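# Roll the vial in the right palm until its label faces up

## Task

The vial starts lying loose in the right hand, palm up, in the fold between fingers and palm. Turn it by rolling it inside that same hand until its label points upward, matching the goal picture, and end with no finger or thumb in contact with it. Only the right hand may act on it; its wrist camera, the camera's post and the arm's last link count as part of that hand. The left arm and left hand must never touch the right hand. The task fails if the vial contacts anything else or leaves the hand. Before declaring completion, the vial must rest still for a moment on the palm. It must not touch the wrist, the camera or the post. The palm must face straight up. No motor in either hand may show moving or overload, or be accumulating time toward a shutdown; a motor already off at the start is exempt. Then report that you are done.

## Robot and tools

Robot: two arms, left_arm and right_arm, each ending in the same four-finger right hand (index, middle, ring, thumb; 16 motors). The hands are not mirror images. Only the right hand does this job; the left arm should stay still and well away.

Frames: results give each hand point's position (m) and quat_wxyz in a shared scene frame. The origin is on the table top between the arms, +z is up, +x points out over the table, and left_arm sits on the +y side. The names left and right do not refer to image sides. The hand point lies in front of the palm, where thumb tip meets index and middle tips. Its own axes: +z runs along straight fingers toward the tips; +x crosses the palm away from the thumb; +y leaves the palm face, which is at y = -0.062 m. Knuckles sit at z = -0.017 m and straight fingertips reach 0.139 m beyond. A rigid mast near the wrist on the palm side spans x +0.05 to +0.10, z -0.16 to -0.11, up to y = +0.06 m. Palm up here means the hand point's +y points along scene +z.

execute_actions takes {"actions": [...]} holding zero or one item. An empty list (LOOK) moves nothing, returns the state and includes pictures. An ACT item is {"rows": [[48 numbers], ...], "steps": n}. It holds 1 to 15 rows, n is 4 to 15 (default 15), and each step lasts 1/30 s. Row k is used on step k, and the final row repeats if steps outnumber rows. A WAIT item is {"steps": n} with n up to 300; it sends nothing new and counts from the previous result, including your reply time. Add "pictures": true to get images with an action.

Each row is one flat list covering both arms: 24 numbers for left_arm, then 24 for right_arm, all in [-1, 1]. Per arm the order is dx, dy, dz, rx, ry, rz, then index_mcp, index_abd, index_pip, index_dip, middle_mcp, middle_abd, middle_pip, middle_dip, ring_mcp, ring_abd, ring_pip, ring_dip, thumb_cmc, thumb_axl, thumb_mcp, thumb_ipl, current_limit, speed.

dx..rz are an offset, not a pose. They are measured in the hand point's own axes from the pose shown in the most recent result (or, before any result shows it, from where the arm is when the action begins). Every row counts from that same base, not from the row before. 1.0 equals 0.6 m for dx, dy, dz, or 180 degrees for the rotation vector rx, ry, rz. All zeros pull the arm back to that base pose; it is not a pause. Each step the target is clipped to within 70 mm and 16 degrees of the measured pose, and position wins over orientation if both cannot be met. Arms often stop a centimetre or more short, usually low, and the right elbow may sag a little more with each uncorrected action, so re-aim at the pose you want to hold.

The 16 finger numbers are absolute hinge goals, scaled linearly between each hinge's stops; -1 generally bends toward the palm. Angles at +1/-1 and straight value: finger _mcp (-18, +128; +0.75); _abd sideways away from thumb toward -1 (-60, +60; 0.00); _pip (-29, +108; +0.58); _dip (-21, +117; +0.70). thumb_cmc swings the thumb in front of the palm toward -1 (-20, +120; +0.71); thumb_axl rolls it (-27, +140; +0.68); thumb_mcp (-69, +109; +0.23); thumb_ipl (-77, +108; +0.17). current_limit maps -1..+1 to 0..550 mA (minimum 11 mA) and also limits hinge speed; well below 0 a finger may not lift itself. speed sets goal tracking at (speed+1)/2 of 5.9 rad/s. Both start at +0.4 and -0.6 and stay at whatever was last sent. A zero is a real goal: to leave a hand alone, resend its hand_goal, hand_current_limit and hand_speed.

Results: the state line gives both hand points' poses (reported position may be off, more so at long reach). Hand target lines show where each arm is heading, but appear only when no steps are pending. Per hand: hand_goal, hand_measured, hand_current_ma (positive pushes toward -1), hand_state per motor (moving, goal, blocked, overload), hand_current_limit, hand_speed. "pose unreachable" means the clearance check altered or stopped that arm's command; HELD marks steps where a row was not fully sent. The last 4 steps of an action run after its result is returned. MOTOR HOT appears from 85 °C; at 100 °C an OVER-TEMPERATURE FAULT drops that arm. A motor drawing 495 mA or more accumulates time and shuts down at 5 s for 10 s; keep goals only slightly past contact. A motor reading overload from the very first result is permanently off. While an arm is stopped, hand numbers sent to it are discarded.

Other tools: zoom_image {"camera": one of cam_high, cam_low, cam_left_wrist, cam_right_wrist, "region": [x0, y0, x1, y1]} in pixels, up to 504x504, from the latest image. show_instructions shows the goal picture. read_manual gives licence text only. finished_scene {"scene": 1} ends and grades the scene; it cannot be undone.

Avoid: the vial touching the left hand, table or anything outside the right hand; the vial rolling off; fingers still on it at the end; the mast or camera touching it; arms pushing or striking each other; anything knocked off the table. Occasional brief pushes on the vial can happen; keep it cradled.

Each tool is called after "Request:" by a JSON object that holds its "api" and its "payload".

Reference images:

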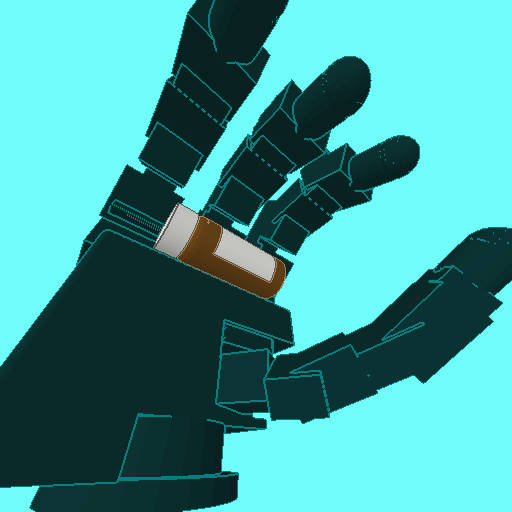

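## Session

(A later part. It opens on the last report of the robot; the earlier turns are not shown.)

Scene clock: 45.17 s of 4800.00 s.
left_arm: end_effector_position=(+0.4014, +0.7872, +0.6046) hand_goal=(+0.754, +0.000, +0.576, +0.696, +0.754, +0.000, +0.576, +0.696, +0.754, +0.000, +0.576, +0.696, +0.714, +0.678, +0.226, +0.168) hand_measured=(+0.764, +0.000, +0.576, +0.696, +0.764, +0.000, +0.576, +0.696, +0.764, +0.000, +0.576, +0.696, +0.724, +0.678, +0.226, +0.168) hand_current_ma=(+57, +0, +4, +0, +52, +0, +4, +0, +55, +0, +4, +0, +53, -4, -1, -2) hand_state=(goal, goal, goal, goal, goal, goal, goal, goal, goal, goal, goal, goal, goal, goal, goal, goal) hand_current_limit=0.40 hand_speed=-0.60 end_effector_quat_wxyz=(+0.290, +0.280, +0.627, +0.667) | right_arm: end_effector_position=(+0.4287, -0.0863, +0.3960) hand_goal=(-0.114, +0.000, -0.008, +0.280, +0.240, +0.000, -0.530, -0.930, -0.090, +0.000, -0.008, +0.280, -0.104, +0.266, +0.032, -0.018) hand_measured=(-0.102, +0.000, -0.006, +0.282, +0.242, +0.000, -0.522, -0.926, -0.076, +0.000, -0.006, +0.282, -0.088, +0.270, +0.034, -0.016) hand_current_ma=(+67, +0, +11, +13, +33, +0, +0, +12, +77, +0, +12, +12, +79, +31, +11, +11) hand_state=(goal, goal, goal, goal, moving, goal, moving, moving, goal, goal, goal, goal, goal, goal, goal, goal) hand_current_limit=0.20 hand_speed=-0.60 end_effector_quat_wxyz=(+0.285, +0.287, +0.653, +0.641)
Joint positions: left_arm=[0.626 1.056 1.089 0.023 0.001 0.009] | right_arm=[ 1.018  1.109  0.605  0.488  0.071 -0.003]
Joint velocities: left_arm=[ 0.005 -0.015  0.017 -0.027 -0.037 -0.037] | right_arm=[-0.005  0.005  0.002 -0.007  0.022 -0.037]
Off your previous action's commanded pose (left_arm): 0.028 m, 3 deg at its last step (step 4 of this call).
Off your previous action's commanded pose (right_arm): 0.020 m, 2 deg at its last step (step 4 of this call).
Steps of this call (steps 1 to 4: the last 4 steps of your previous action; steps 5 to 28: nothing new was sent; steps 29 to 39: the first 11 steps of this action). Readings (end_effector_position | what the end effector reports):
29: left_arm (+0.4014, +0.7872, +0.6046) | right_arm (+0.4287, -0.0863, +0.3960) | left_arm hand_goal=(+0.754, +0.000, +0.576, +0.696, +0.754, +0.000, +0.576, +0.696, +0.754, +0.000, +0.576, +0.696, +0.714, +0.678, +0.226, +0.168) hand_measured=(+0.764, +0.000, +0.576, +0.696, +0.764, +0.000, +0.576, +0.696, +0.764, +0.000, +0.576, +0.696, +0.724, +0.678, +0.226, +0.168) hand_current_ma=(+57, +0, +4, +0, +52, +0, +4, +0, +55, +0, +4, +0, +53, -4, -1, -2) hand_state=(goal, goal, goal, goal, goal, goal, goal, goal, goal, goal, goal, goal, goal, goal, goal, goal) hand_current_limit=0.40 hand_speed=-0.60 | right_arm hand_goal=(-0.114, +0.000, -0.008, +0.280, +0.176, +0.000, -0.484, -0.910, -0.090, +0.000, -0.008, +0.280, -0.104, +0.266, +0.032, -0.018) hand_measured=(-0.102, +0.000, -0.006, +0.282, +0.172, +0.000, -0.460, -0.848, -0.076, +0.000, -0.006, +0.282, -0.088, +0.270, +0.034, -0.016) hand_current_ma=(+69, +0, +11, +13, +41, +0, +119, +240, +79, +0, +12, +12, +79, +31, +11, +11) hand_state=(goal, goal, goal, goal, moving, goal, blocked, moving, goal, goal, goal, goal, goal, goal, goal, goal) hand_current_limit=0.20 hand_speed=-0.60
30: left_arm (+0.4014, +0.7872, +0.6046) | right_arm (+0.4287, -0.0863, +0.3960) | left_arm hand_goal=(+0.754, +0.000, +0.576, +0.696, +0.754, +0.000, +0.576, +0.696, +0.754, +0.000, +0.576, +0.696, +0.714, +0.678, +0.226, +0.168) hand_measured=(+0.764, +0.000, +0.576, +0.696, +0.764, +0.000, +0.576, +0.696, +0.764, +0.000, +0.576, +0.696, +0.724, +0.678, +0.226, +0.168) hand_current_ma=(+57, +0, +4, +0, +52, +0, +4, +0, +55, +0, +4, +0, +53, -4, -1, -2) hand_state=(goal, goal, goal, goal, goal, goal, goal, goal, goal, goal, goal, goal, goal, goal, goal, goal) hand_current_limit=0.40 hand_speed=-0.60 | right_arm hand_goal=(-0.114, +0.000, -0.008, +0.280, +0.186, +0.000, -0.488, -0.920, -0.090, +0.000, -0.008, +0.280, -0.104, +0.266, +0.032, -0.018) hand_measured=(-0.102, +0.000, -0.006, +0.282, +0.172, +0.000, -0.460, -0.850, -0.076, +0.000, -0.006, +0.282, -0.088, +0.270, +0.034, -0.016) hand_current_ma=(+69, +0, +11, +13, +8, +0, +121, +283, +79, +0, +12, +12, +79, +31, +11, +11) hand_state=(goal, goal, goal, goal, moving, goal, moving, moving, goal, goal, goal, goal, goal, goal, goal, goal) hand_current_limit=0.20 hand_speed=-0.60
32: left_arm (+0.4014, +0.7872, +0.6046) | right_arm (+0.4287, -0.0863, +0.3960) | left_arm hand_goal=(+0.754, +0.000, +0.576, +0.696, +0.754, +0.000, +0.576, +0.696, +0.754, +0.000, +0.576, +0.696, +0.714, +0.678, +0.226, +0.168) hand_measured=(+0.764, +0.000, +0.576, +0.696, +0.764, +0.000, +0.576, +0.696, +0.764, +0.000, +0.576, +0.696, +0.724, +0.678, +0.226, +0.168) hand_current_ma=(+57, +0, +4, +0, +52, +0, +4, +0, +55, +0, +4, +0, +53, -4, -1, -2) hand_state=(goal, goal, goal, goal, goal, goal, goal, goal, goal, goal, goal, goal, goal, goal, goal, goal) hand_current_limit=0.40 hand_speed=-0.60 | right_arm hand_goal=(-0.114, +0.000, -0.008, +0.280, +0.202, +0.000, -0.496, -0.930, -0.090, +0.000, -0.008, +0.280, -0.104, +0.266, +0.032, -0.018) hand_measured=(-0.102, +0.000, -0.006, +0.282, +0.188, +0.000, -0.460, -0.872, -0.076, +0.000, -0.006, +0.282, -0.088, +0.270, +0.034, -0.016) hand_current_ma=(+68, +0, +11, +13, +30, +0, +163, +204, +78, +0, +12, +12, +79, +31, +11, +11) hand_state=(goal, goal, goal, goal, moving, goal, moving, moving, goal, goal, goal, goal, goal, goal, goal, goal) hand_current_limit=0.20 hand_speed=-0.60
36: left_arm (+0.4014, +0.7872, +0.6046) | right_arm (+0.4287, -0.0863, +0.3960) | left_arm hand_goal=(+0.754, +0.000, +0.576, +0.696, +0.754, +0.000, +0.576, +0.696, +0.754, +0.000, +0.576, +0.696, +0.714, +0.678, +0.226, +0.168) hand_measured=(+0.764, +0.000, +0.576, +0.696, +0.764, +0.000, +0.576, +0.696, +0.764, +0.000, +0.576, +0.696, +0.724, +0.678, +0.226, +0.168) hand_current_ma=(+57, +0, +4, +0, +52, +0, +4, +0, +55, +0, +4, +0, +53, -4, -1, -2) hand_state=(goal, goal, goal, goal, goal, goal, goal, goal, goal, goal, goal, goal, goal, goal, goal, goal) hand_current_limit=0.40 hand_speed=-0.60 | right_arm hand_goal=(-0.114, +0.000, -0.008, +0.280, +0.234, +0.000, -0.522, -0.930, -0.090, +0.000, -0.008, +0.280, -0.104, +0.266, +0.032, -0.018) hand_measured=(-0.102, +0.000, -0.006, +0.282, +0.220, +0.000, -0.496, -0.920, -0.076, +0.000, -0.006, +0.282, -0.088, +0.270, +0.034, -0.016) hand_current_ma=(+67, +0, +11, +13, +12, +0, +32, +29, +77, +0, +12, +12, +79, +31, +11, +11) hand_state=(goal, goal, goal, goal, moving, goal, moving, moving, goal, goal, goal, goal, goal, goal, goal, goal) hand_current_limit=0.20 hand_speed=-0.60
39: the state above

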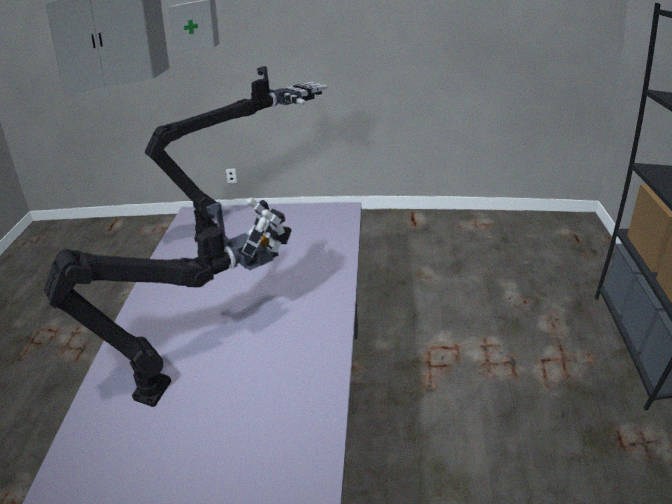

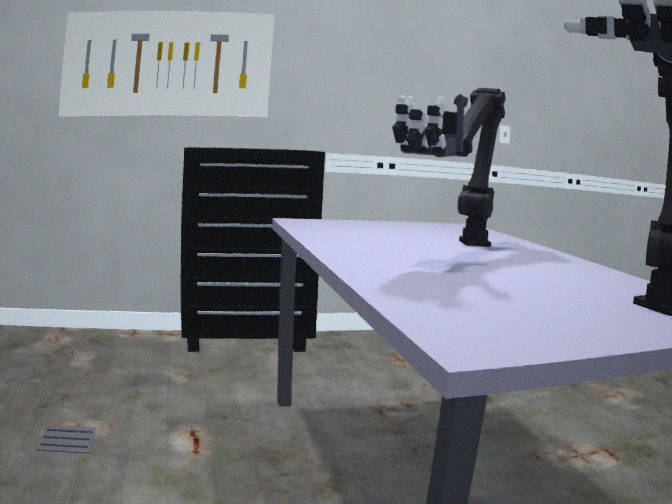

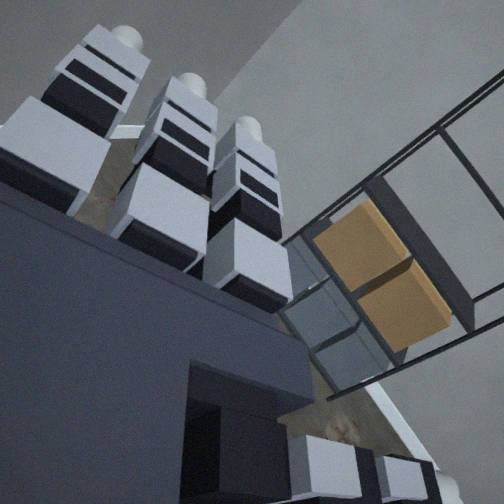

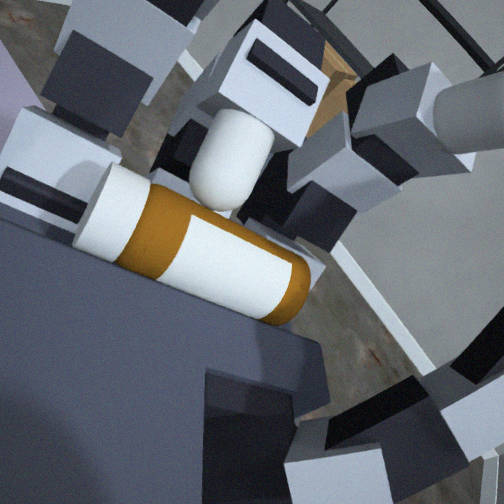

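Request:
{"api": "show_instructions", "payload": {}}

Reference images for this scene: goal picture from the wrist camera place.

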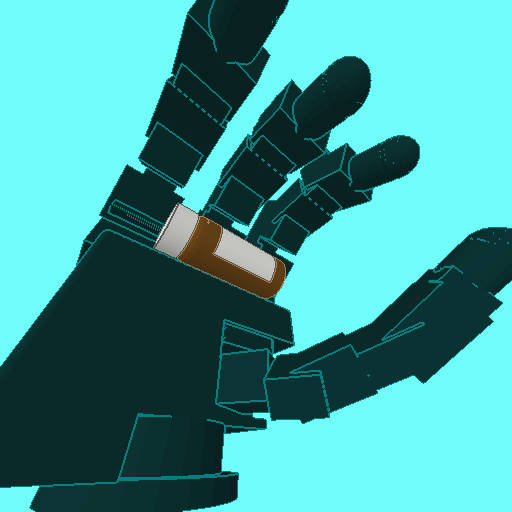

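Request:
{"api": "execute_actions", "payload": {"actions": [{"rows": [
[0.0002,0.0463,-0.0099,-0.0163,0.0003,-0.0002, 0.754,0,0.576,0.696,0.754,0,0.576,0.696,0.754,0,0.576,0.696,0.714,0.678,0.226,0.168,0.4,-0.6, 0,0.0333,0.0025,-0.0123,0.0004,0.001, -0.115,0,-0.008,0.28,0.240,0,-0.39,-0.70,-0.09,0,-0.008,0.28,-0.104,0.266,0.032,-0.018,0.6,-0.4],
[0.0002,0.0463,-0.0099,-0.0163,0.0003,-0.0002, 0.754,0,0.576,0.696,0.754,0,0.576,0.696,0.754,0,0.576,0.696,0.714,0.678,0.226,0.168,0.4,-0.6, 0,0.0333,0.0025,-0.0123,0.0004,0.001, -0.115,0,-0.008,0.28,0.240,0,-0.39,-0.70,-0.09,0,-0.008,0.28,-0.104,0.266,0.032,-0.018,0.6,-0.4],
[0.0002,0.0463,-0.0099,-0.0163,0.0003,-0.0002, 0.754,0,0.576,0.696,0.754,0,0.576,0.696,0.754,0,0.576,0.696,0.714,0.678,0.226,0.168,0.4,-0.6, 0,0.0333,0.0025,-0.0123,0.0004,0.001, -0.115,0,-0.008,0.28,0.240,0,-0.39,-0.70,-0.09,0,-0.008,0.28,-0.104,0.266,0.032,-0.018,0.6,-0.4],
[0.0002,0.0463,-0.0099,-0.0163,0.0003,-0.0002, 0.754,0,0.576,0.696,0.754,0,0.576,0.696,0.754,0,0.576,0.696,0.714,0.678,0.226,0.168,0.4,-0.6, 0,0.0333,0.0025,-0.0123,0.0004,0.001, -0.115,0,-0.008,0.28,0.125,0,-0.39,-0.70,-0.09,0,-0.008,0.28,-0.104,0.266,0.032,-0.018,0.6,-0.4],
[0.0002,0.0463,-0.0099,-0.0163,0.0003,-0.0002, 0.754,0,0.576,0.696,0.754,0,0.576,0.696,0.754,0,0.576,0.696,0.714,0.678,0.226,0.168,0.4,-0.6, 0,0.0333,0.0025,-0.0123,0.0004,0.001, -0.115,0,-0.008,0.28,0.125,0,-0.39,-0.70,-0.09,0,-0.008,0.28,-0.104,0.266,0.032,-0.018,0.6,-0.4],
[0.0002,0.0463,-0.0099,-0.0163,0.0003,-0.0002, 0.754,0,0.576,0.696,0.754,0,0.576,0.696,0.754,0,0.576,0.696,0.714,0.678,0.226,0.168,0.4,-0.6, 0,0.0333,0.0025,-0.0123,0.0004,0.001, -0.115,0,-0.008,0.28,0.125,0,-0.39,-0.70,-0.09,0,-0.008,0.28,-0.104,0.266,0.032,-0.018,0.6,-0.4],
[0.0002,0.0463,-0.0099,-0.0163,0.0003,-0.0002, 0.754,0,0.576,0.696,0.754,0,0.576,0.696,0.754,0,0.576,0.696,0.714,0.678,0.226,0.168,0.4,-0.6, 0,0.0333,0.0025,-0.0123,0.0004,0.001, -0.115,0,-0.008,0.28,0.125,0,-0.39,-0.70,-0.09,0,-0.008,0.28,-0.104,0.266,0.032,-0.018,0.6,-0.4],
[0.0002,0.0463,-0.0099,-0.0163,0.0003,-0.0002, 0.754,0,0.576,0.696,0.754,0,0.576,0.696,0.754,0,0.576,0.696,0.714,0.678,0.226,0.168,0.4,-0.6, 0,0.0333,0.0025,-0.0123,0.0004,0.001, -0.115,0,-0.008,0.28,0.125,0,-0.39,-0.70,-0.09,0,-0.008,0.28,-0.104,0.266,0.032,-0.018,0.6,-0.4],
[0.0002,0.0463,-0.0099,-0.0163,0.0003,-0.0002, 0.754,0,0.576,0.696,0.754,0,0.576,0.696,0.754,0,0.576,0.696,0.714,0.678,0.226,0.168,0.4,-0.6, 0,0.0333,0.0025,-0.0123,0.0004,0.001, -0.115,0,-0.008,0.28,0.125,0,-0.565,-0.70,-0.09,0,-0.008,0.28,-0.104,0.266,0.032,-0.018,0.2,-0.6]
], "steps": 15}], "pictures": false}}

Request:
{"api": "execute_actions", "payload": {"actions": [{"steps": 7}], "pictures": true}}

Scene clock: 47.53 s of 4800.00 s.
left_arm: end_effector_position=(+0.4014, +0.7872, +0.6046) hand_goal=(+0.754, +0.000, +0.576, +0.696, +0.754, +0.000, +0.576, +0.696, +0.754, +0.000, +0.576, +0.696, +0.714, +0.678, +0.226, +0.168) hand_measured=(+0.764, +0.000, +0.576, +0.696, +0.764, +0.000, +0.576, +0.696, +0.764, +0.000, +0.576, +0.696, +0.724, +0.678, +0.226, +0.168) hand_current_ma=(+57, +0, +4, +0, +52, +0, +4, +0, +55, +0, +4, +0, +53, -4, -1, -2) hand_state=(goal, goal, goal, goal, goal, goal, goal, goal, goal, goal, goal, goal, goal, goal, goal, goal) hand_current_limit=0.40 hand_speed=-0.60 end_effector_quat_wxyz=(+0.290, +0.280, +0.627, +0.667) | right_arm: end_effector_position=(+0.4287, -0.0863, +0.3960) hand_goal=(-0.114, +0.000, -0.008, +0.280, +0.126, +0.000, -0.564, -0.700, -0.090, +0.000, -0.008, +0.280, -0.104, +0.266, +0.032, -0.018) hand_measured=(-0.102, +0.000, -0.006, +0.282, +0.142, +0.000, -0.414, -0.704, -0.076, +0.000, -0.006, +0.282, -0.088, +0.270, +0.034, -0.016) hand_current_ma=(+67, +0, +11, +13, +83, +0, +62, -20, +77, +0, +12, +12, +79, +31, +11, +11) hand_state=(goal, goal, goal, goal, moving, goal, moving, goal, goal, goal, goal, goal, goal, goal, goal, goal) hand_current_limit=0.20 hand_speed=-0.60 end_effector_quat_wxyz=(+0.285, +0.287, +0.653, +0.641)
Joint positions: left_arm=[0.626 1.056 1.089 0.023 0.001 0.009] | right_arm=[ 1.018  1.109  0.605  0.488  0.071 -0.003]
Joint velocities: left_arm=[-0.015 -0.005  0.007 -0.002 -0.037  0.007] | right_arm=[-0.005 -0.015 -0.012  0.007  0.037 -0.037]
Off your previous action's commanded pose (left_arm): 0.028 m, 3 deg at its last step (step 4 of this call).
Off your previous action's commanded pose (right_arm): 0.020 m, 2 deg at its last step (step 4 of this call).
Steps of this call (steps 1 to 4: the last 4 steps of your previous action; steps 5 to 60: nothing new was sent; steps 61 to 71: the first 11 steps of this action). Readings (end_effector_position | what the end effector reports):
61: left_arm (+0.4014, +0.7872, +0.6046) | right_arm (+0.4287, -0.0863, +0.3960) | left_arm hand_goal=(+0.754, +0.000, +0.576, +0.696, +0.754, +0.000, +0.576, +0.696, +0.754, +0.000, +0.576, +0.696, +0.714, +0.678, +0.226, +0.168) hand_measured=(+0.764, +0.000, +0.576, +0.696, +0.764, +0.000, +0.576, +0.696, +0.764, +0.000, +0.576, +0.696, +0.724, +0.678, +0.226, +0.168) hand_current_ma=(+57, +0, +4, +0, +52, +0, +4, +0, +55, +0, +4, +0, +53, -4, -1, -2) hand_state=(goal, goal, goal, goal, goal, goal, goal, goal, goal, goal, goal, goal, goal, goal, goal, goal) hand_current_limit=0.40 hand_speed=-0.60 | right_arm hand_goal=(-0.114, +0.000, -0.008, +0.280, +0.240, +0.000, -0.390, -0.700, -0.090, +0.000, -0.008, +0.280, -0.104, +0.266, +0.032, -0.018) hand_measured=(-0.102, +0.000, -0.006, +0.282, +0.244, +0.000, -0.528, -0.928, -0.076, +0.000, -0.006, +0.282, -0.088, +0.270, +0.034, -0.016) hand_current_ma=(+67, +0, +11, +13, +24, +0, +8, +13, +77, +0, +12, +12, +79, +31, +11, +11) hand_state=(goal, goal, goal, goal, goal, goal, moving, moving, goal, goal, goal, goal, goal, goal, goal, goal) hand_current_limit=0.60 hand_speed=-0.40
62: left_arm (+0.4014, +0.7872, +0.6046) | right_arm (+0.4287, -0.0863, +0.3960) | left_arm hand_goal=(+0.754, +0.000, +0.576, +0.696, +0.754, +0.000, +0.576, +0.696, +0.754, +0.000, +0.576, +0.696, +0.714, +0.678, +0.226, +0.168) hand_measured=(+0.764, +0.000, +0.576, +0.696, +0.764, +0.000, +0.576, +0.696, +0.764, +0.000, +0.576, +0.696, +0.724, +0.678, +0.226, +0.168) hand_current_ma=(+57, +0, +4, +0, +52, +0, +4, +0, +55, +0, +4, +0, +53, -4, -1, -2) hand_state=(goal, goal, goal, goal, goal, goal, goal, goal, goal, goal, goal, goal, goal, goal, goal, goal) hand_current_limit=0.40 hand_speed=-0.60 | right_arm hand_goal=(-0.114, +0.000, -0.008, +0.280, +0.240, +0.000, -0.390, -0.700, -0.090, +0.000, -0.008, +0.280, -0.104, +0.266, +0.032, -0.018) hand_measured=(-0.102, +0.000, -0.006, +0.282, +0.244, +0.000, -0.526, -0.924, -0.076, +0.000, -0.006, +0.282, -0.088, +0.270, +0.034, -0.016) hand_current_ma=(+67, +0, +11, +13, +24, +0, -133, -132, +77, +0, +12, +12, +79, +31, +11, +11) hand_state=(goal, goal, goal, goal, goal, goal, moving, moving, goal, goal, goal, goal, goal, goal, goal, goal) hand_current_limit=0.60 hand_speed=-0.40
64: left_arm (+0.4014, +0.7872, +0.6046) | right_arm (+0.4287, -0.0863, +0.3960) | left_arm hand_goal=(+0.754, +0.000, +0.576, +0.696, +0.754, +0.000, +0.576, +0.696, +0.754, +0.000, +0.576, +0.696, +0.714, +0.678, +0.226, +0.168) hand_measured=(+0.764, +0.000, +0.576, +0.696, +0.764, +0.000, +0.576, +0.696, +0.764, +0.000, +0.576, +0.696, +0.724, +0.678, +0.226, +0.168) hand_current_ma=(+57, +0, +4, +0, +52, +0, +4, +0, +55, +0, +4, +0, +53, -4, -1, -2) hand_state=(goal, goal, goal, goal, goal, goal, goal, goal, goal, goal, goal, goal, goal, goal, goal, goal) hand_current_limit=0.40 hand_speed=-0.60 | right_arm hand_goal=(-0.114, +0.000, -0.008, +0.280, +0.126, +0.000, -0.390, -0.700, -0.090, +0.000, -0.008, +0.280, -0.104, +0.266, +0.032, -0.018) hand_measured=(-0.102, +0.000, -0.006, +0.282, +0.244, +0.000, -0.460, -0.858, -0.076, +0.000, -0.006, +0.282, -0.088, +0.270, +0.034, -0.016) hand_current_ma=(+67, +0, +11, +13, +24, +0, -75, -75, +77, +0, +12, +12, +79, +31, +11, +11) hand_state=(goal, goal, goal, goal, moving, goal, moving, moving, goal, goal, goal, goal, goal, goal, goal, goal) hand_current_limit=0.60 hand_speed=-0.40
68: left_arm (+0.4014, +0.7872, +0.6046) | right_arm (+0.4287, -0.0863, +0.3960) | left_arm hand_goal=(+0.754, +0.000, +0.576, +0.696, +0.754, +0.000, +0.576, +0.696, +0.754, +0.000, +0.576, +0.696, +0.714, +0.678, +0.226, +0.168) hand_measured=(+0.764, +0.000, +0.576, +0.696, +0.764, +0.000, +0.576, +0.696, +0.764, +0.000, +0.576, +0.696, +0.724, +0.678, +0.226, +0.168) hand_current_ma=(+57, +0, +4, +0, +52, +0, +4, +0, +55, +0, +4, +0, +53, -4, -1, -2) hand_state=(goal, goal, goal, goal, goal, goal, goal, goal, goal, goal, goal, goal, goal, goal, goal, goal) hand_current_limit=0.40 hand_speed=-0.60 | right_arm hand_goal=(-0.114, +0.000, -0.008, +0.280, +0.126, +0.000, -0.390, -0.700, -0.090, +0.000, -0.008, +0.280, -0.104, +0.266, +0.032, -0.018) hand_measured=(-0.102, +0.000, -0.006, +0.282, +0.162, +0.000, -0.394, -0.716, -0.076, +0.000, -0.006, +0.282, -0.088, +0.270, +0.034, -0.016) hand_current_ma=(+67, +0, +11, +13, +41, +0, -25, +6, +77, +0, +12, +12, +79, +31, +11, +11) hand_state=(goal, goal, goal, goal, moving, goal, moving, moving, goal, goal, goal, goal, goal, goal, goal, goal) hand_current_limit=0.60 hand_speed=-0.40
71: the state above

Scene clock: 47.77 s of 4800.00 s.
left_arm: end_effector_position=(+0.4014, +0.7872, +0.6046) hand_goal=(+0.754, +0.000, +0.576, +0.696, +0.754, +0.000, +0.576, +0.696, +0.754, +0.000, +0.576, +0.696, +0.714, +0.678, +0.226, +0.168) hand_measured=(+0.764, +0.000, +0.576, +0.696, +0.764, +0.000, +0.576, +0.696, +0.764, +0.000, +0.576, +0.696, +0.724, +0.678, +0.226, +0.168) hand_current_ma=(+57, +0, +4, +0, +52, +0, +4, +0, +55, +0, +4, +0, +53, -4, -1, -2) hand_state=(goal, goal, goal, goal, goal, goal, goal, goal, goal, goal, goal, goal, goal, goal, goal, goal) hand_current_limit=0.40 hand_speed=-0.60 end_effector_quat_wxyz=(+0.290, +0.280, +0.627, +0.667) | right_arm: end_effector_position=(+0.4287, -0.0863, +0.3960) hand_goal=(-0.114, +0.000, -0.008, +0.280, +0.126, +0.000, -0.564, -0.700, -0.090, +0.000, -0.008, +0.280, -0.104, +0.266, +0.032, -0.018) hand_measured=(-0.102, +0.000, -0.006, +0.282, +0.140, +0.000, -0.542, -0.700, -0.076, +0.000, -0.006, +0.282, -0.088, +0.270, +0.034, -0.016) hand_current_ma=(+67, +0, +11, +13, +80, +0, +111, +4, +77, +0, +12, +12, +79, +31, +11, +11) hand_state=(goal, goal, goal, goal, goal, goal, blocked, goal, goal, goal, goal, goal, goal, goal, goal, goal) hand_current_limit=0.20 hand_speed=-0.60 end_effector_quat_wxyz=(+0.285, +0.287, +0.653, +0.641)
Joint positions: left_arm=[0.626 1.056 1.089 0.023 0.001 0.009] | right_arm=[ 1.018  1.109  0.605  0.488  0.071 -0.003]
Joint velocities: left_arm=[ 0.005 -0.015  0.012 -0.002  0.022  0.051] | right_arm=[-0.015  0.005 -0.002  0.007 -0.022  0.051]
Hand target (left_arm): +0.395, +0.782, +0.631; +0.296, +0.271, +0.610, +0.683
Hand target (right_arm): +0.430, -0.086, +0.416; +0.289, +0.282, +0.640, +0.654
Off the commanded pose (left_arm): 0.028 m, 3 deg.
Off the commanded pose (right_arm): 0.020 m, 2 deg.
Kept back: nothing.
Steps of this call (steps 1 to 4: the last 4 steps of your previous action; steps 5 to 7: nothing new was sent). Readings (end_effector_position | what the end effector reports):
1: left_arm (+0.4014, +0.7872, +0.6046) | right_arm (+0.4287, -0.0863, +0.3960) | left_arm hand_goal=(+0.754, +0.000, +0.576, +0.696, +0.754, +0.000, +0.576, +0.696, +0.754, +0.000, +0.576, +0.696, +0.714, +0.678, +0.226, +0.168) hand_measured=(+0.764, +0.000, +0.576, +0.696, +0.764, +0.000, +0.576, +0.696, +0.764, +0.000, +0.576, +0.696, +0.724, +0.678, +0.226, +0.168) hand_current_ma=(+57, +0, +4, +0, +52, +0, +4, +0, +55, +0, +4, +0, +53, -4, -1, -2) hand_state=(goal, goal, goal, goal, goal, goal, goal, goal, goal, goal, goal, goal, goal, goal, goal, goal) hand_current_limit=0.40 hand_speed=-0.60 | right_arm hand_goal=(-0.114, +0.000, -0.008, +0.280, +0.126, +0.000, -0.564, -0.700, -0.090, +0.000, -0.008, +0.280, -0.104, +0.266, +0.032, -0.018) hand_measured=(-0.102, +0.000, -0.006, +0.282, +0.142, +0.000, -0.442, -0.704, -0.076, +0.000, -0.006, +0.282, -0.088, +0.270, +0.034, -0.016) hand_current_ma=(+67, +0, +11, +13, +83, +0, +53, -21, +77, +0, +12, +12, +79, +31, +11, +11) hand_state=(goal, goal, goal, goal, goal, goal, moving, goal, goal, goal, goal, goal, goal, goal, goal, goal) hand_current_limit=0.20 hand_speed=-0.60
2: left_arm (+0.4014, +0.7872, +0.6046) | right_arm (+0.4287, -0.0863, +0.3960) | left_arm hand_goal=(+0.754, +0.000, +0.576, +0.696, +0.754, +0.000, +0.576, +0.696, +0.754, +0.000, +0.576, +0.696, +0.714, +0.678, +0.226, +0.168) hand_measured=(+0.764, +0.000, +0.576, +0.696, +0.764, +0.000, +0.576, +0.696, +0.764, +0.000, +0.576, +0.696, +0.724, +0.678, +0.226, +0.168) hand_current_ma=(+57, +0, +4, +0, +52, +0, +4, +0, +55, +0, +4, +0, +53, -4, -1, -2) hand_state=(goal, goal, goal, goal, goal, goal, goal, goal, goal, goal, goal, goal, goal, goal, goal, goal) hand_current_limit=0.40 hand_speed=-0.60 | right_arm hand_goal=(-0.114, +0.000, -0.008, +0.280, +0.126, +0.000, -0.564, -0.700, -0.090, +0.000, -0.008, +0.280, -0.104, +0.266, +0.032, -0.018) hand_measured=(-0.102, +0.000, -0.006, +0.282, +0.142, +0.000, -0.474, -0.704, -0.076, +0.000, -0.006, +0.282, -0.088, +0.270, +0.034, -0.016) hand_current_ma=(+67, +0, +11, +13, +81, +0, +49, -21, +77, +0, +12, +12, +79, +31, +11, +11) hand_state=(goal, goal, goal, goal, goal, goal, moving, goal, goal, goal, goal, goal, goal, goal, goal, goal) hand_current_limit=0.20 hand_speed=-0.60
4: left_arm (+0.4014, +0.7872, +0.6046) | right_arm (+0.4287, -0.0863, +0.3960) | left_arm hand_goal=(+0.754, +0.000, +0.576, +0.696, +0.754, +0.000, +0.576, +0.696, +0.754, +0.000, +0.576, +0.696, +0.714, +0.678, +0.226, +0.168) hand_measured=(+0.764, +0.000, +0.576, +0.696, +0.764, +0.000, +0.576, +0.696, +0.764, +0.000, +0.576, +0.696, +0.724, +0.678, +0.226, +0.168) hand_current_ma=(+57, +0, +4, +0, +52, +0, +4, +0, +55, +0, +4, +0, +53, -4, -1, -2) hand_state=(goal, goal, goal, goal, goal, goal, goal, goal, goal, goal, goal, goal, goal, goal, goal, goal) hand_current_limit=0.40 hand_speed=-0.60 | right_arm hand_goal=(-0.114, +0.000, -0.008, +0.280, +0.126, +0.000, -0.564, -0.700, -0.090, +0.000, -0.008, +0.280, -0.104, +0.266, +0.032, -0.018) hand_measured=(-0.102, +0.000, -0.006, +0.282, +0.140, +0.000, -0.536, -0.704, -0.076, +0.000, -0.006, +0.282, -0.088, +0.270, +0.034, -0.016) hand_current_ma=(+67, +0, +11, +13, +78, +0, -1, -18, +77, +0, +12, +12, +79, +31, +11, +11) hand_state=(goal, goal, goal, goal, goal, goal, moving, goal, goal, goal, goal, goal, goal, goal, goal, goal) hand_current_limit=0.20 hand_speed=-0.60
7: the state above

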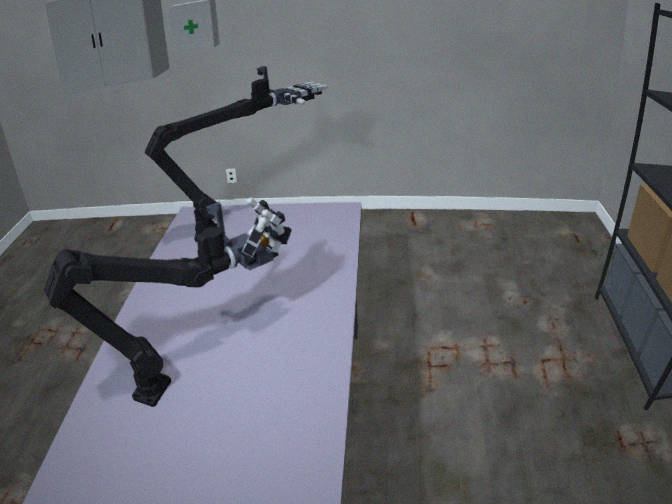

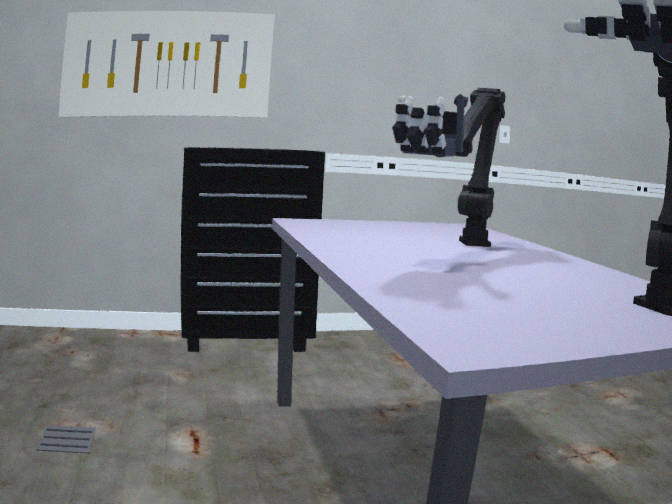

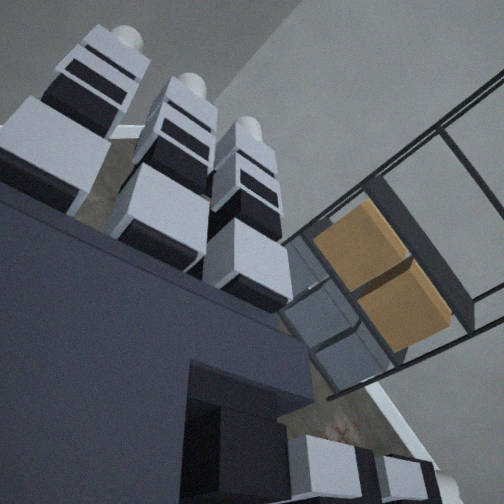

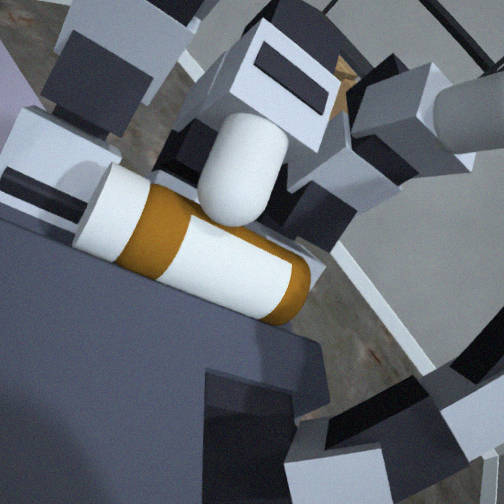

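Request:
{"api": "execute_actions", "payload": {"actions": [{"rows": [
[0.0002,0.0463,-0.0099,-0.0163,0.0003,-0.0002, 0.754,0,0.576,0.696,0.754,0,0.576,0.696,0.754,0,0.576,0.696,0.714,0.678,0.226,0.168,0.4,-0.6, 0,0.0333,0.0025,-0.0123,0.0004,0.001, -0.115,0,-0.008,0.28,0.140,0,-0.555,-0.735,-0.09,0,-0.008,0.28,-0.104,0.266,0.032,-0.018,0.2,-0.5],
[0.0002,0.0463,-0.0099,-0.0163,0.0003,-0.0002, 0.754,0,0.576,0.696,0.754,0,0.576,0.696,0.754,0,0.576,0.696,0.714,0.678,0.226,0.168,0.4,-0.6, 0,0.0333,0.0025,-0.0123,0.0004,0.001, -0.115,0,-0.008,0.28,0.145,0,-0.546,-0.760,-0.09,0,-0.008,0.28,-0.104,0.266,0.032,-0.018,0.2,-0.5],
[0.0002,0.0463,-0.0099,-0.0163,0.0003,-0.0002, 0.754,0,0.576,0.696,0.754,0,0.576,0.696,0.754,0,0.576,0.696,0.714,0.678,0.226,0.168,0.4,-0.6, 0,0.0333,0.0025,-0.0123,0.0004,0.001, -0.115,0,-0.008,0.28,0.150,0,-0.538,-0.783,-0.09,0,-0.008,0.28,-0.104,0.266,0.032,-0.018,0.2,-0.5],
[0.0002,0.0463,-0.0099,-0.0163,0.0003,-0.0002, 0.754,0,0.576,0.696,0.754,0,0.576,0.696,0.754,0,0.576,0.696,0.714,0.678,0.226,0.168,0.4,-0.6, 0,0.0333,0.0025,-0.0123,0.0004,0.001, -0.115,0,-0.008,0.28,0.155,0,-0.531,-0.805,-0.09,0,-0.008,0.28,-0.104,0.266,0.032,-0.018,0.2,-0.5],
[0.0002,0.0463,-0.0099,-0.0163,0.0003,-0.0002, 0.754,0,0.576,0.696,0.754,0,0.576,0.696,0.754,0,0.576,0.696,0.714,0.678,0.226,0.168,0.4,-0.6, 0,0.0333,0.0025,-0.0123,0.0004,0.001, -0.115,0,-0.008,0.28,0.161,0,-0.525,-0.825,-0.09,0,-0.008,0.28,-0.104,0.266,0.032,-0.018,0.2,-0.5],
[0.0002,0.0463,-0.0099,-0.0163,0.0003,-0.0002, 0.754,0,0.576,0.696,0.754,0,0.576,0.696,0.754,0,0.576,0.696,0.714,0.678,0.226,0.168,0.4,-0.6, 0,0.0333,0.0025,-0.0123,0.0004,0.001, -0.115,0,-0.008,0.28,0.167,0,-0.520,-0.843,-0.09,0,-0.008,0.28,-0.104,0.266,0.032,-0.018,0.2,-0.5],
[0.0002,0.0463,-0.0099,-0.0163,0.0003,-0.0002, 0.754,0,0.576,0.696,0.754,0,0.576,0.696,0.754,0,0.576,0.696,0.714,0.678,0.226,0.168,0.4,-0.6, 0,0.0333,0.0025,-0.0123,0.0004,0.001, -0.115,0,-0.008,0.28,0.173,0,-0.517,-0.860,-0.09,0,-0.008,0.28,-0.104,0.266,0.032,-0.018,0.2,-0.5],
[0.0002,0.0463,-0.0099,-0.0163,0.0003,-0.0002, 0.754,0,0.576,0.696,0.754,0,0.576,0.696,0.754,0,0.576,0.696,0.714,0.678,0.226,0.168,0.4,-0.6, 0,0.0333,0.0025,-0.0123,0.0004,0.001, -0.115,0,-0.008,0.28,0.180,0,-0.515,-0.875,-0.09,0,-0.008,0.28,-0.104,0.266,0.032,-0.018,0.2,-0.5],
[0.0002,0.0463,-0.0099,-0.0163,0.0003,-0.0002, 0.754,0,0.576,0.696,0.754,0,0.576,0.696,0.754,0,0.576,0.696,0.714,0.678,0.226,0.168,0.4,-0.6, 0,0.0333,0.0025,-0.0123,0.0004,0.001, -0.115,0,-0.008,0.28,0.186,0,-0.514,-0.887,-0.09,0,-0.008,0.28,-0.104,0.266,0.032,-0.018,0.2,-0.5],
[0.0002,0.0463,-0.0099,-0.0163,0.0003,-0.0002, 0.754,0,0.576,0.696,0.754,0,0.576,0.696,0.754,0,0.576,0.696,0.714,0.678,0.226,0.168,0.4,-0.6, 0,0.0333,0.0025,-0.0123,0.0004,0.001, -0.115,0,-0.008,0.28,0.192,0,-0.514,-0.896,-0.09,0,-0.008,0.28,-0.104,0.266,0.032,-0.018,0.2,-0.5],
[0.0002,0.0463,-0.0099,-0.0163,0.0003,-0.0002, 0.754,0,0.576,0.696,0.754,0,0.576,0.696,0.754,0,0.576,0.696,0.714,0.678,0.226,0.168,0.4,-0.6, 0,0.0333,0.0025,-0.0123,0.0004,0.001, -0.115,0,-0.008,0.28,0.198,0,-0.515,-0.903,-0.09,0,-0.008,0.28,-0.104,0.266,0.032,-0.018,0.2,-0.5]
], "steps": 15}], "pictures": false}}

Request:
{"api": "execute_actions", "payload": {"actions": []}}

Scene clock: 49.20 s of 4800.00 s.
left_arm: end_effector_position=(+0.4014, +0.7872, +0.6046) hand_goal=(+0.754, +0.000, +0.576, +0.696, +0.754, +0.000, +0.576, +0.696, +0.754, +0.000, +0.576, +0.696, +0.714, +0.678, +0.226, +0.168) hand_measured=(+0.764, +0.000, +0.576, +0.696, +0.764, +0.000, +0.576, +0.696, +0.764, +0.000, +0.576, +0.696, +0.724, +0.678, +0.226, +0.168) hand_current_ma=(+57, +0, +4, +0, +52, +0, +4, +0, +55, +0, +4, +0, +53, -4, -1, -2) hand_state=(goal, goal, goal, goal, goal, goal, goal, goal, goal, goal, goal, goal, goal, goal, goal, goal) hand_current_limit=0.40 hand_speed=-0.60 end_effector_quat_wxyz=(+0.290, +0.280, +0.627, +0.667) | right_arm: end_effector_position=(+0.4287, -0.0863, +0.3960) hand_goal=(-0.114, +0.000, -0.008, +0.280, +0.198, +0.000, -0.514, -0.902, -0.090, +0.000, -0.008, +0.280, -0.104, +0.266, +0.032, -0.018) hand_measured=(-0.102, +0.000, -0.006, +0.282, +0.190, +0.000, -0.492, -0.796, -0.076, +0.000, -0.006, +0.282, -0.088, +0.270, +0.034, -0.016) hand_current_ma=(+67, +0, +11, +13, +31, +0, +114, +246, +77, +0, +12, +12, +79, +31, +11, +11) hand_state=(goal, goal, goal, goal, moving, goal, moving, moving, goal, goal, goal, goal, goal, goal, goal, goal) hand_current_limit=0.20 hand_speed=-0.50 end_effector_quat_wxyz=(+0.285, +0.287, +0.653, +0.641)
Joint positions: left_arm=[0.626 1.056 1.089 0.023 0.001 0.009] | right_arm=[ 1.018  1.109  0.605  0.488  0.071 -0.003]
Joint velocities: left_arm=[-0.015  0.005  0.002 -0.002 -0.022 -0.037] | right_arm=[-0.015 -0.024 -0.017  0.007 -0.037 -0.022]
Steps of this call (steps 1 to 32: nothing new was sent; steps 33 to 43: the first 11 steps of this action). Readings (end_effector_position | what the end effector reports):
33: left_arm (+0.4014, +0.7872, +0.6046) | right_arm (+0.4287, -0.0863, +0.3960) | left_arm hand_goal=(+0.754, +0.000, +0.576, +0.696, +0.754, +0.000, +0.576, +0.696, +0.754, +0.000, +0.576, +0.696, +0.714, +0.678, +0.226, +0.168) hand_measured=(+0.764, +0.000, +0.576, +0.696, +0.764, +0.000, +0.576, +0.696, +0.764, +0.000, +0.576, +0.696, +0.724, +0.678, +0.226, +0.168) hand_current_ma=(+57, +0, +4, +0, +52, +0, +4, +0, +55, +0, +4, +0, +53, -4, -1, -2) hand_state=(goal, goal, goal, goal, goal, goal, goal, goal, goal, goal, goal, goal, goal, goal, goal, goal) hand_current_limit=0.40 hand_speed=-0.60 | right_arm hand_goal=(-0.114, +0.000, -0.008, +0.280, +0.140, +0.000, -0.554, -0.734, -0.090, +0.000, -0.008, +0.280, -0.104, +0.266, +0.032, -0.018) hand_measured=(-0.102, +0.000, -0.006, +0.282, +0.140, +0.000, -0.542, -0.700, -0.076, +0.000, -0.006, +0.282, -0.088, +0.270, +0.034, -0.016) hand_current_ma=(+67, +0, +11, +13, +80, +0, +111, +4, +77, +0, +12, +12, +79, +31, +11, +11) hand_state=(goal, goal, goal, goal, moving, goal, moving, moving, goal, goal, goal, goal, goal, goal, goal, goal) hand_current_limit=0.20 hand_speed=-0.50
34: left_arm (+0.4014, +0.7872, +0.6046) | right_arm (+0.4287, -0.0863, +0.3960) | left_arm hand_goal=(+0.754, +0.000, +0.576, +0.696, +0.754, +0.000, +0.576, +0.696, +0.754, +0.000, +0.576, +0.696, +0.714, +0.678, +0.226, +0.168) hand_measured=(+0.764, +0.000, +0.576, +0.696, +0.764, +0.000, +0.576, +0.696, +0.764, +0.000, +0.576, +0.696, +0.724, +0.678, +0.226, +0.168) hand_current_ma=(+57, +0, +4, +0, +52, +0, +4, +0, +55, +0, +4, +0, +53, -4, -1, -2) hand_state=(goal, goal, goal, goal, goal, goal, goal, goal, goal, goal, goal, goal, goal, goal, goal, goal) hand_current_limit=0.40 hand_speed=-0.60 | right_arm hand_goal=(-0.114, +0.000, -0.008, +0.280, +0.146, +0.000, -0.546, -0.760, -0.090, +0.000, -0.008, +0.280, -0.104, +0.266, +0.032, -0.018) hand_measured=(-0.102, +0.000, -0.006, +0.282, +0.142, +0.000, -0.542, -0.700, -0.076, +0.000, -0.006, +0.282, -0.088, +0.270, +0.034, -0.016) hand_current_ma=(+67, +0, +11, +13, +28, +0, +56, +128, +77, +0, +12, +12, +79, +31, +11, +11) hand_state=(goal, goal, goal, goal, moving, goal, moving, moving, goal, goal, goal, goal, goal, goal, goal, goal) hand_current_limit=0.20 hand_speed=-0.50
36: left_arm (+0.4014, +0.7872, +0.6046) | right_arm (+0.4287, -0.0863, +0.3960) | left_arm hand_goal=(+0.754, +0.000, +0.576, +0.696, +0.754, +0.000, +0.576, +0.696, +0.754, +0.000, +0.576, +0.696, +0.714, +0.678, +0.226, +0.168) hand_measured=(+0.764, +0.000, +0.576, +0.696, +0.764, +0.000, +0.576, +0.696, +0.764, +0.000, +0.576, +0.696, +0.724, +0.678, +0.226, +0.168) hand_current_ma=(+57, +0, +4, +0, +52, +0, +4, +0, +55, +0, +4, +0, +53, -4, -1, -2) hand_state=(goal, goal, goal, goal, goal, goal, goal, goal, goal, goal, goal, goal, goal, goal, goal, goal) hand_current_limit=0.40 hand_speed=-0.60 | right_arm hand_goal=(-0.114, +0.000, -0.008, +0.280, +0.156, +0.000, -0.530, -0.804, -0.090, +0.000, -0.008, +0.280, -0.104, +0.266, +0.032, -0.018) hand_measured=(-0.102, +0.000, -0.006, +0.282, +0.150, +0.000, -0.532, -0.720, -0.076, +0.000, -0.006, +0.282, -0.088, +0.270, +0.034, -0.016) hand_current_ma=(+67, +0, +11, +13, +32, +0, +85, +224, +77, +0, +12, +12, +79, +31, +11, +11) hand_state=(goal, goal, goal, goal, moving, goal, moving, moving, goal, goal, goal, goal, goal, goal, goal, goal) hand_current_limit=0.20 hand_speed=-0.50
40: left_arm (+0.4014, +0.7872, +0.6046) | right_arm (+0.4287, -0.0863, +0.3960) | left_arm hand_goal=(+0.754, +0.000, +0.576, +0.696, +0.754, +0.000, +0.576, +0.696, +0.754, +0.000, +0.576, +0.696, +0.714, +0.678, +0.226, +0.168) hand_measured=(+0.764, +0.000, +0.576, +0.696, +0.764, +0.000, +0.576, +0.696, +0.764, +0.000, +0.576, +0.696, +0.724, +0.678, +0.226, +0.168) hand_current_ma=(+57, +0, +4, +0, +52, +0, +4, +0, +55, +0, +4, +0, +53, -4, -1, -2) hand_state=(goal, goal, goal, goal, goal, goal, goal, goal, goal, goal, goal, goal, goal, goal, goal, goal) hand_current_limit=0.40 hand_speed=-0.60 | right_arm hand_goal=(-0.114, +0.000, -0.008, +0.280, +0.180, +0.000, -0.514, -0.874, -0.090, +0.000, -0.008, +0.280, -0.104, +0.266, +0.032, -0.018) hand_measured=(-0.102, +0.000, -0.006, +0.282, +0.172, +0.000, -0.502, -0.768, -0.076, +0.000, -0.006, +0.282, -0.088, +0.270, +0.034, -0.016) hand_current_ma=(+67, +0, +11, +13, +29, +0, +102, +239, +77, +0, +12, +12, +79, +31, +11, +11) hand_state=(goal, goal, goal, goal, moving, goal, moving, moving, goal, goal, goal, goal, goal, goal, goal, goal) hand_current_limit=0.20 hand_speed=-0.50
43: the state above

Scene clock: 49.33 s of 4800.00 s.
left_arm: end_effector_position=(+0.4014, +0.7872, +0.6046) hand_goal=(+0.754, +0.000, +0.576, +0.696, +0.754, +0.000, +0.576, +0.696, +0.754, +0.000, +0.576, +0.696, +0.714, +0.678, +0.226, +0.168) hand_measured=(+0.764, +0.000, +0.576, +0.696, +0.764, +0.000, +0.576, +0.696, +0.764, +0.000, +0.576, +0.696, +0.724, +0.678, +0.226, +0.168) hand_current_ma=(+57, +0, +4, +0, +52, +0, +4, +0, +55, +0, +4, +0, +53, -4, -1, -2) hand_state=(goal, goal, goal, goal, goal, goal, goal, goal, goal, goal, goal, goal, goal, goal, goal, goal) hand_current_limit=0.40 hand_speed=-0.60 end_effector_quat_wxyz=(+0.290, +0.280, +0.627, +0.667) | right_arm: end_effector_position=(+0.4287, -0.0863, +0.3960) hand_goal=(-0.114, +0.000, -0.008, +0.280, +0.198, +0.000, -0.514, -0.902, -0.090, +0.000, -0.008, +0.280, -0.104, +0.266, +0.032, -0.018) hand_measured=(-0.102, +0.000, -0.006, +0.282, +0.206, +0.000, -0.488, -0.830, -0.076, +0.000, -0.006, +0.282, -0.088, +0.270, +0.034, -0.016) hand_current_ma=(+67, +0, +11, +13, +47, +0, +153, +305, +77, +0, +12, +12, +79, +31, +11, +11) hand_state=(goal, goal, goal, goal, moving, goal, moving, moving, goal, goal, goal, goal, goal, goal, goal, goal) hand_current_limit=0.20 hand_speed=-0.50 end_effector_quat_wxyz=(+0.285, +0.287, +0.653, +0.641)
Joint positions: left_arm=[0.626 1.056 1.089 0.023 0.001 0.009] | right_arm=[ 1.018  1.109  0.605  0.488  0.071 -0.003]
Joint velocities: left_arm=[-0.005  0.005 -0.012 -0.012  0.081 -0.022] | right_arm=[ 0.005  0.005 -0.002  0.002 -0.022 -0.022]
Hand target (left_arm): +0.395, +0.782, +0.631; +0.296, +0.271, +0.610, +0.683
Hand target (right_arm): +0.430, -0.086, +0.416; +0.289, +0.282, +0.640, +0.654
Off the commanded pose (left_arm): 0.028 m, 3 deg.
Off the commanded pose (right_arm): 0.020 m, 2 deg.
Kept back: nothing.
Steps of this call (steps 1 to 4: the last 4 steps of your previous action). Readings (end_effector_position | what the end effector reports):
1: left_arm (+0.4014, +0.7872, +0.6046) | right_arm (+0.4287, -0.0863, +0.3960) | left_arm hand_goal=(+0.754, +0.000, +0.576, +0.696, +0.754, +0.000, +0.576, +0.696, +0.754, +0.000, +0.576, +0.696, +0.714, +0.678, +0.226, +0.168) hand_measured=(+0.764, +0.000, +0.576, +0.696, +0.764, +0.000, +0.576, +0.696, +0.764, +0.000, +0.576, +0.696, +0.724, +0.678, +0.226, +0.168) hand_current_ma=(+57, +0, +4, +0, +52, +0, +4, +0, +55, +0, +4, +0, +53, -4, -1, -2) hand_state=(goal, goal, goal, goal, goal, goal, goal, goal, goal, goal, goal, goal, goal, goal, goal, goal) hand_current_limit=0.40 hand_speed=-0.60 | right_arm hand_goal=(-0.114, +0.000, -0.008, +0.280, +0.198, +0.000, -0.514, -0.902, -0.090, +0.000, -0.008, +0.280, -0.104, +0.266, +0.032, -0.018) hand_measured=(-0.102, +0.000, -0.006, +0.282, +0.196, +0.000, -0.492, -0.806, -0.076, +0.000, -0.006, +0.282, -0.088, +0.270, +0.034, -0.016) hand_current_ma=(+67, +0, +11, +13, +30, +0, +123, +266, +77, +0, +12, +12, +79, +31, +11, +11) hand_state=(goal, goal, goal, goal, moving, goal, moving, moving, goal, goal, goal, goal, goal, goal, goal, goal) hand_current_limit=0.20 hand_speed=-0.50
2: left_arm (+0.4014, +0.7872, +0.6046) | right_arm (+0.4287, -0.0863, +0.3960) | left_arm hand_goal=(+0.754, +0.000, +0.576, +0.696, +0.754, +0.000, +0.576, +0.696, +0.754, +0.000, +0.576, +0.696, +0.714, +0.678, +0.226, +0.168) hand_measured=(+0.764, +0.000, +0.576, +0.696, +0.764, +0.000, +0.576, +0.696, +0.764, +0.000, +0.576, +0.696, +0.724, +0.678, +0.226, +0.168) hand_current_ma=(+57, +0, +4, +0, +52, +0, +4, +0, +55, +0, +4, +0, +53, -4, -1, -2) hand_state=(goal, goal, goal, goal, goal, goal, goal, goal, goal, goal, goal, goal, goal, goal, goal, goal) hand_current_limit=0.40 hand_speed=-0.60 | right_arm hand_goal=(-0.114, +0.000, -0.008, +0.280, +0.198, +0.000, -0.514, -0.902, -0.090, +0.000, -0.008, +0.280, -0.104, +0.266, +0.032, -0.018) hand_measured=(-0.102, +0.000, -0.006, +0.282, +0.202, +0.000, -0.492, -0.816, -0.076, +0.000, -0.006, +0.282, -0.088, +0.270, +0.034, -0.016) hand_current_ma=(+67, +0, +11, +13, +49, +0, +117, +230, +77, +0, +12, +12, +79, +31, +11, +11) hand_state=(goal, goal, goal, goal, moving, goal, blocked, moving, goal, goal, goal, goal, goal, goal, goal, goal) hand_current_limit=0.20 hand_speed=-0.50
4: the state above

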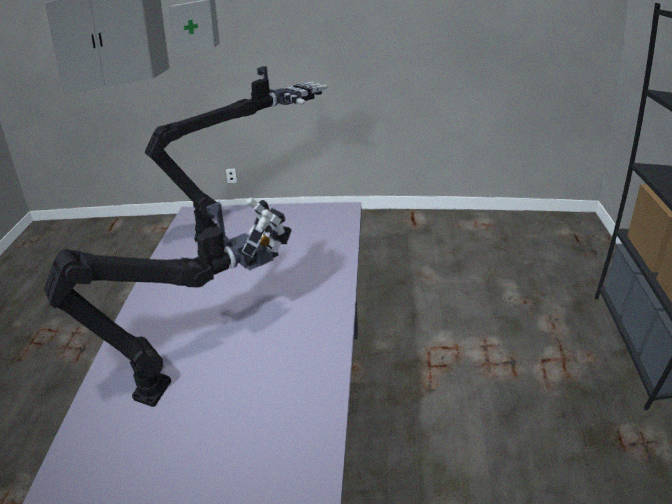

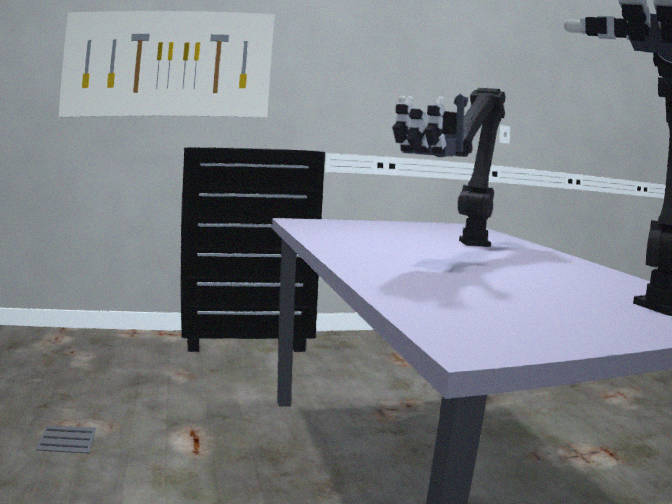

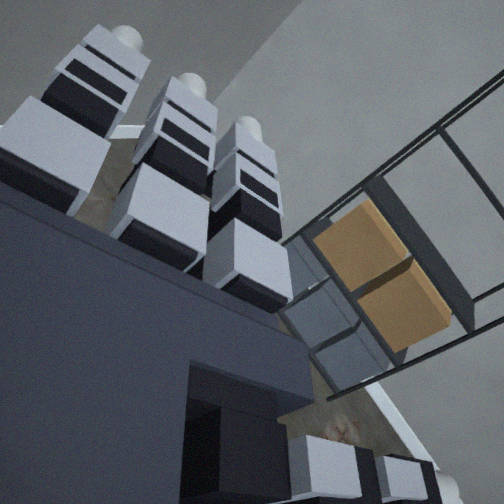

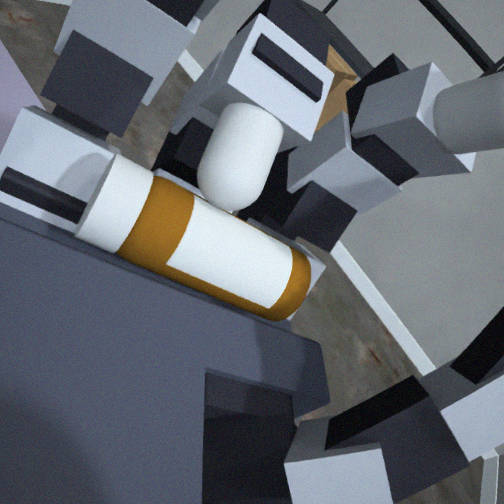

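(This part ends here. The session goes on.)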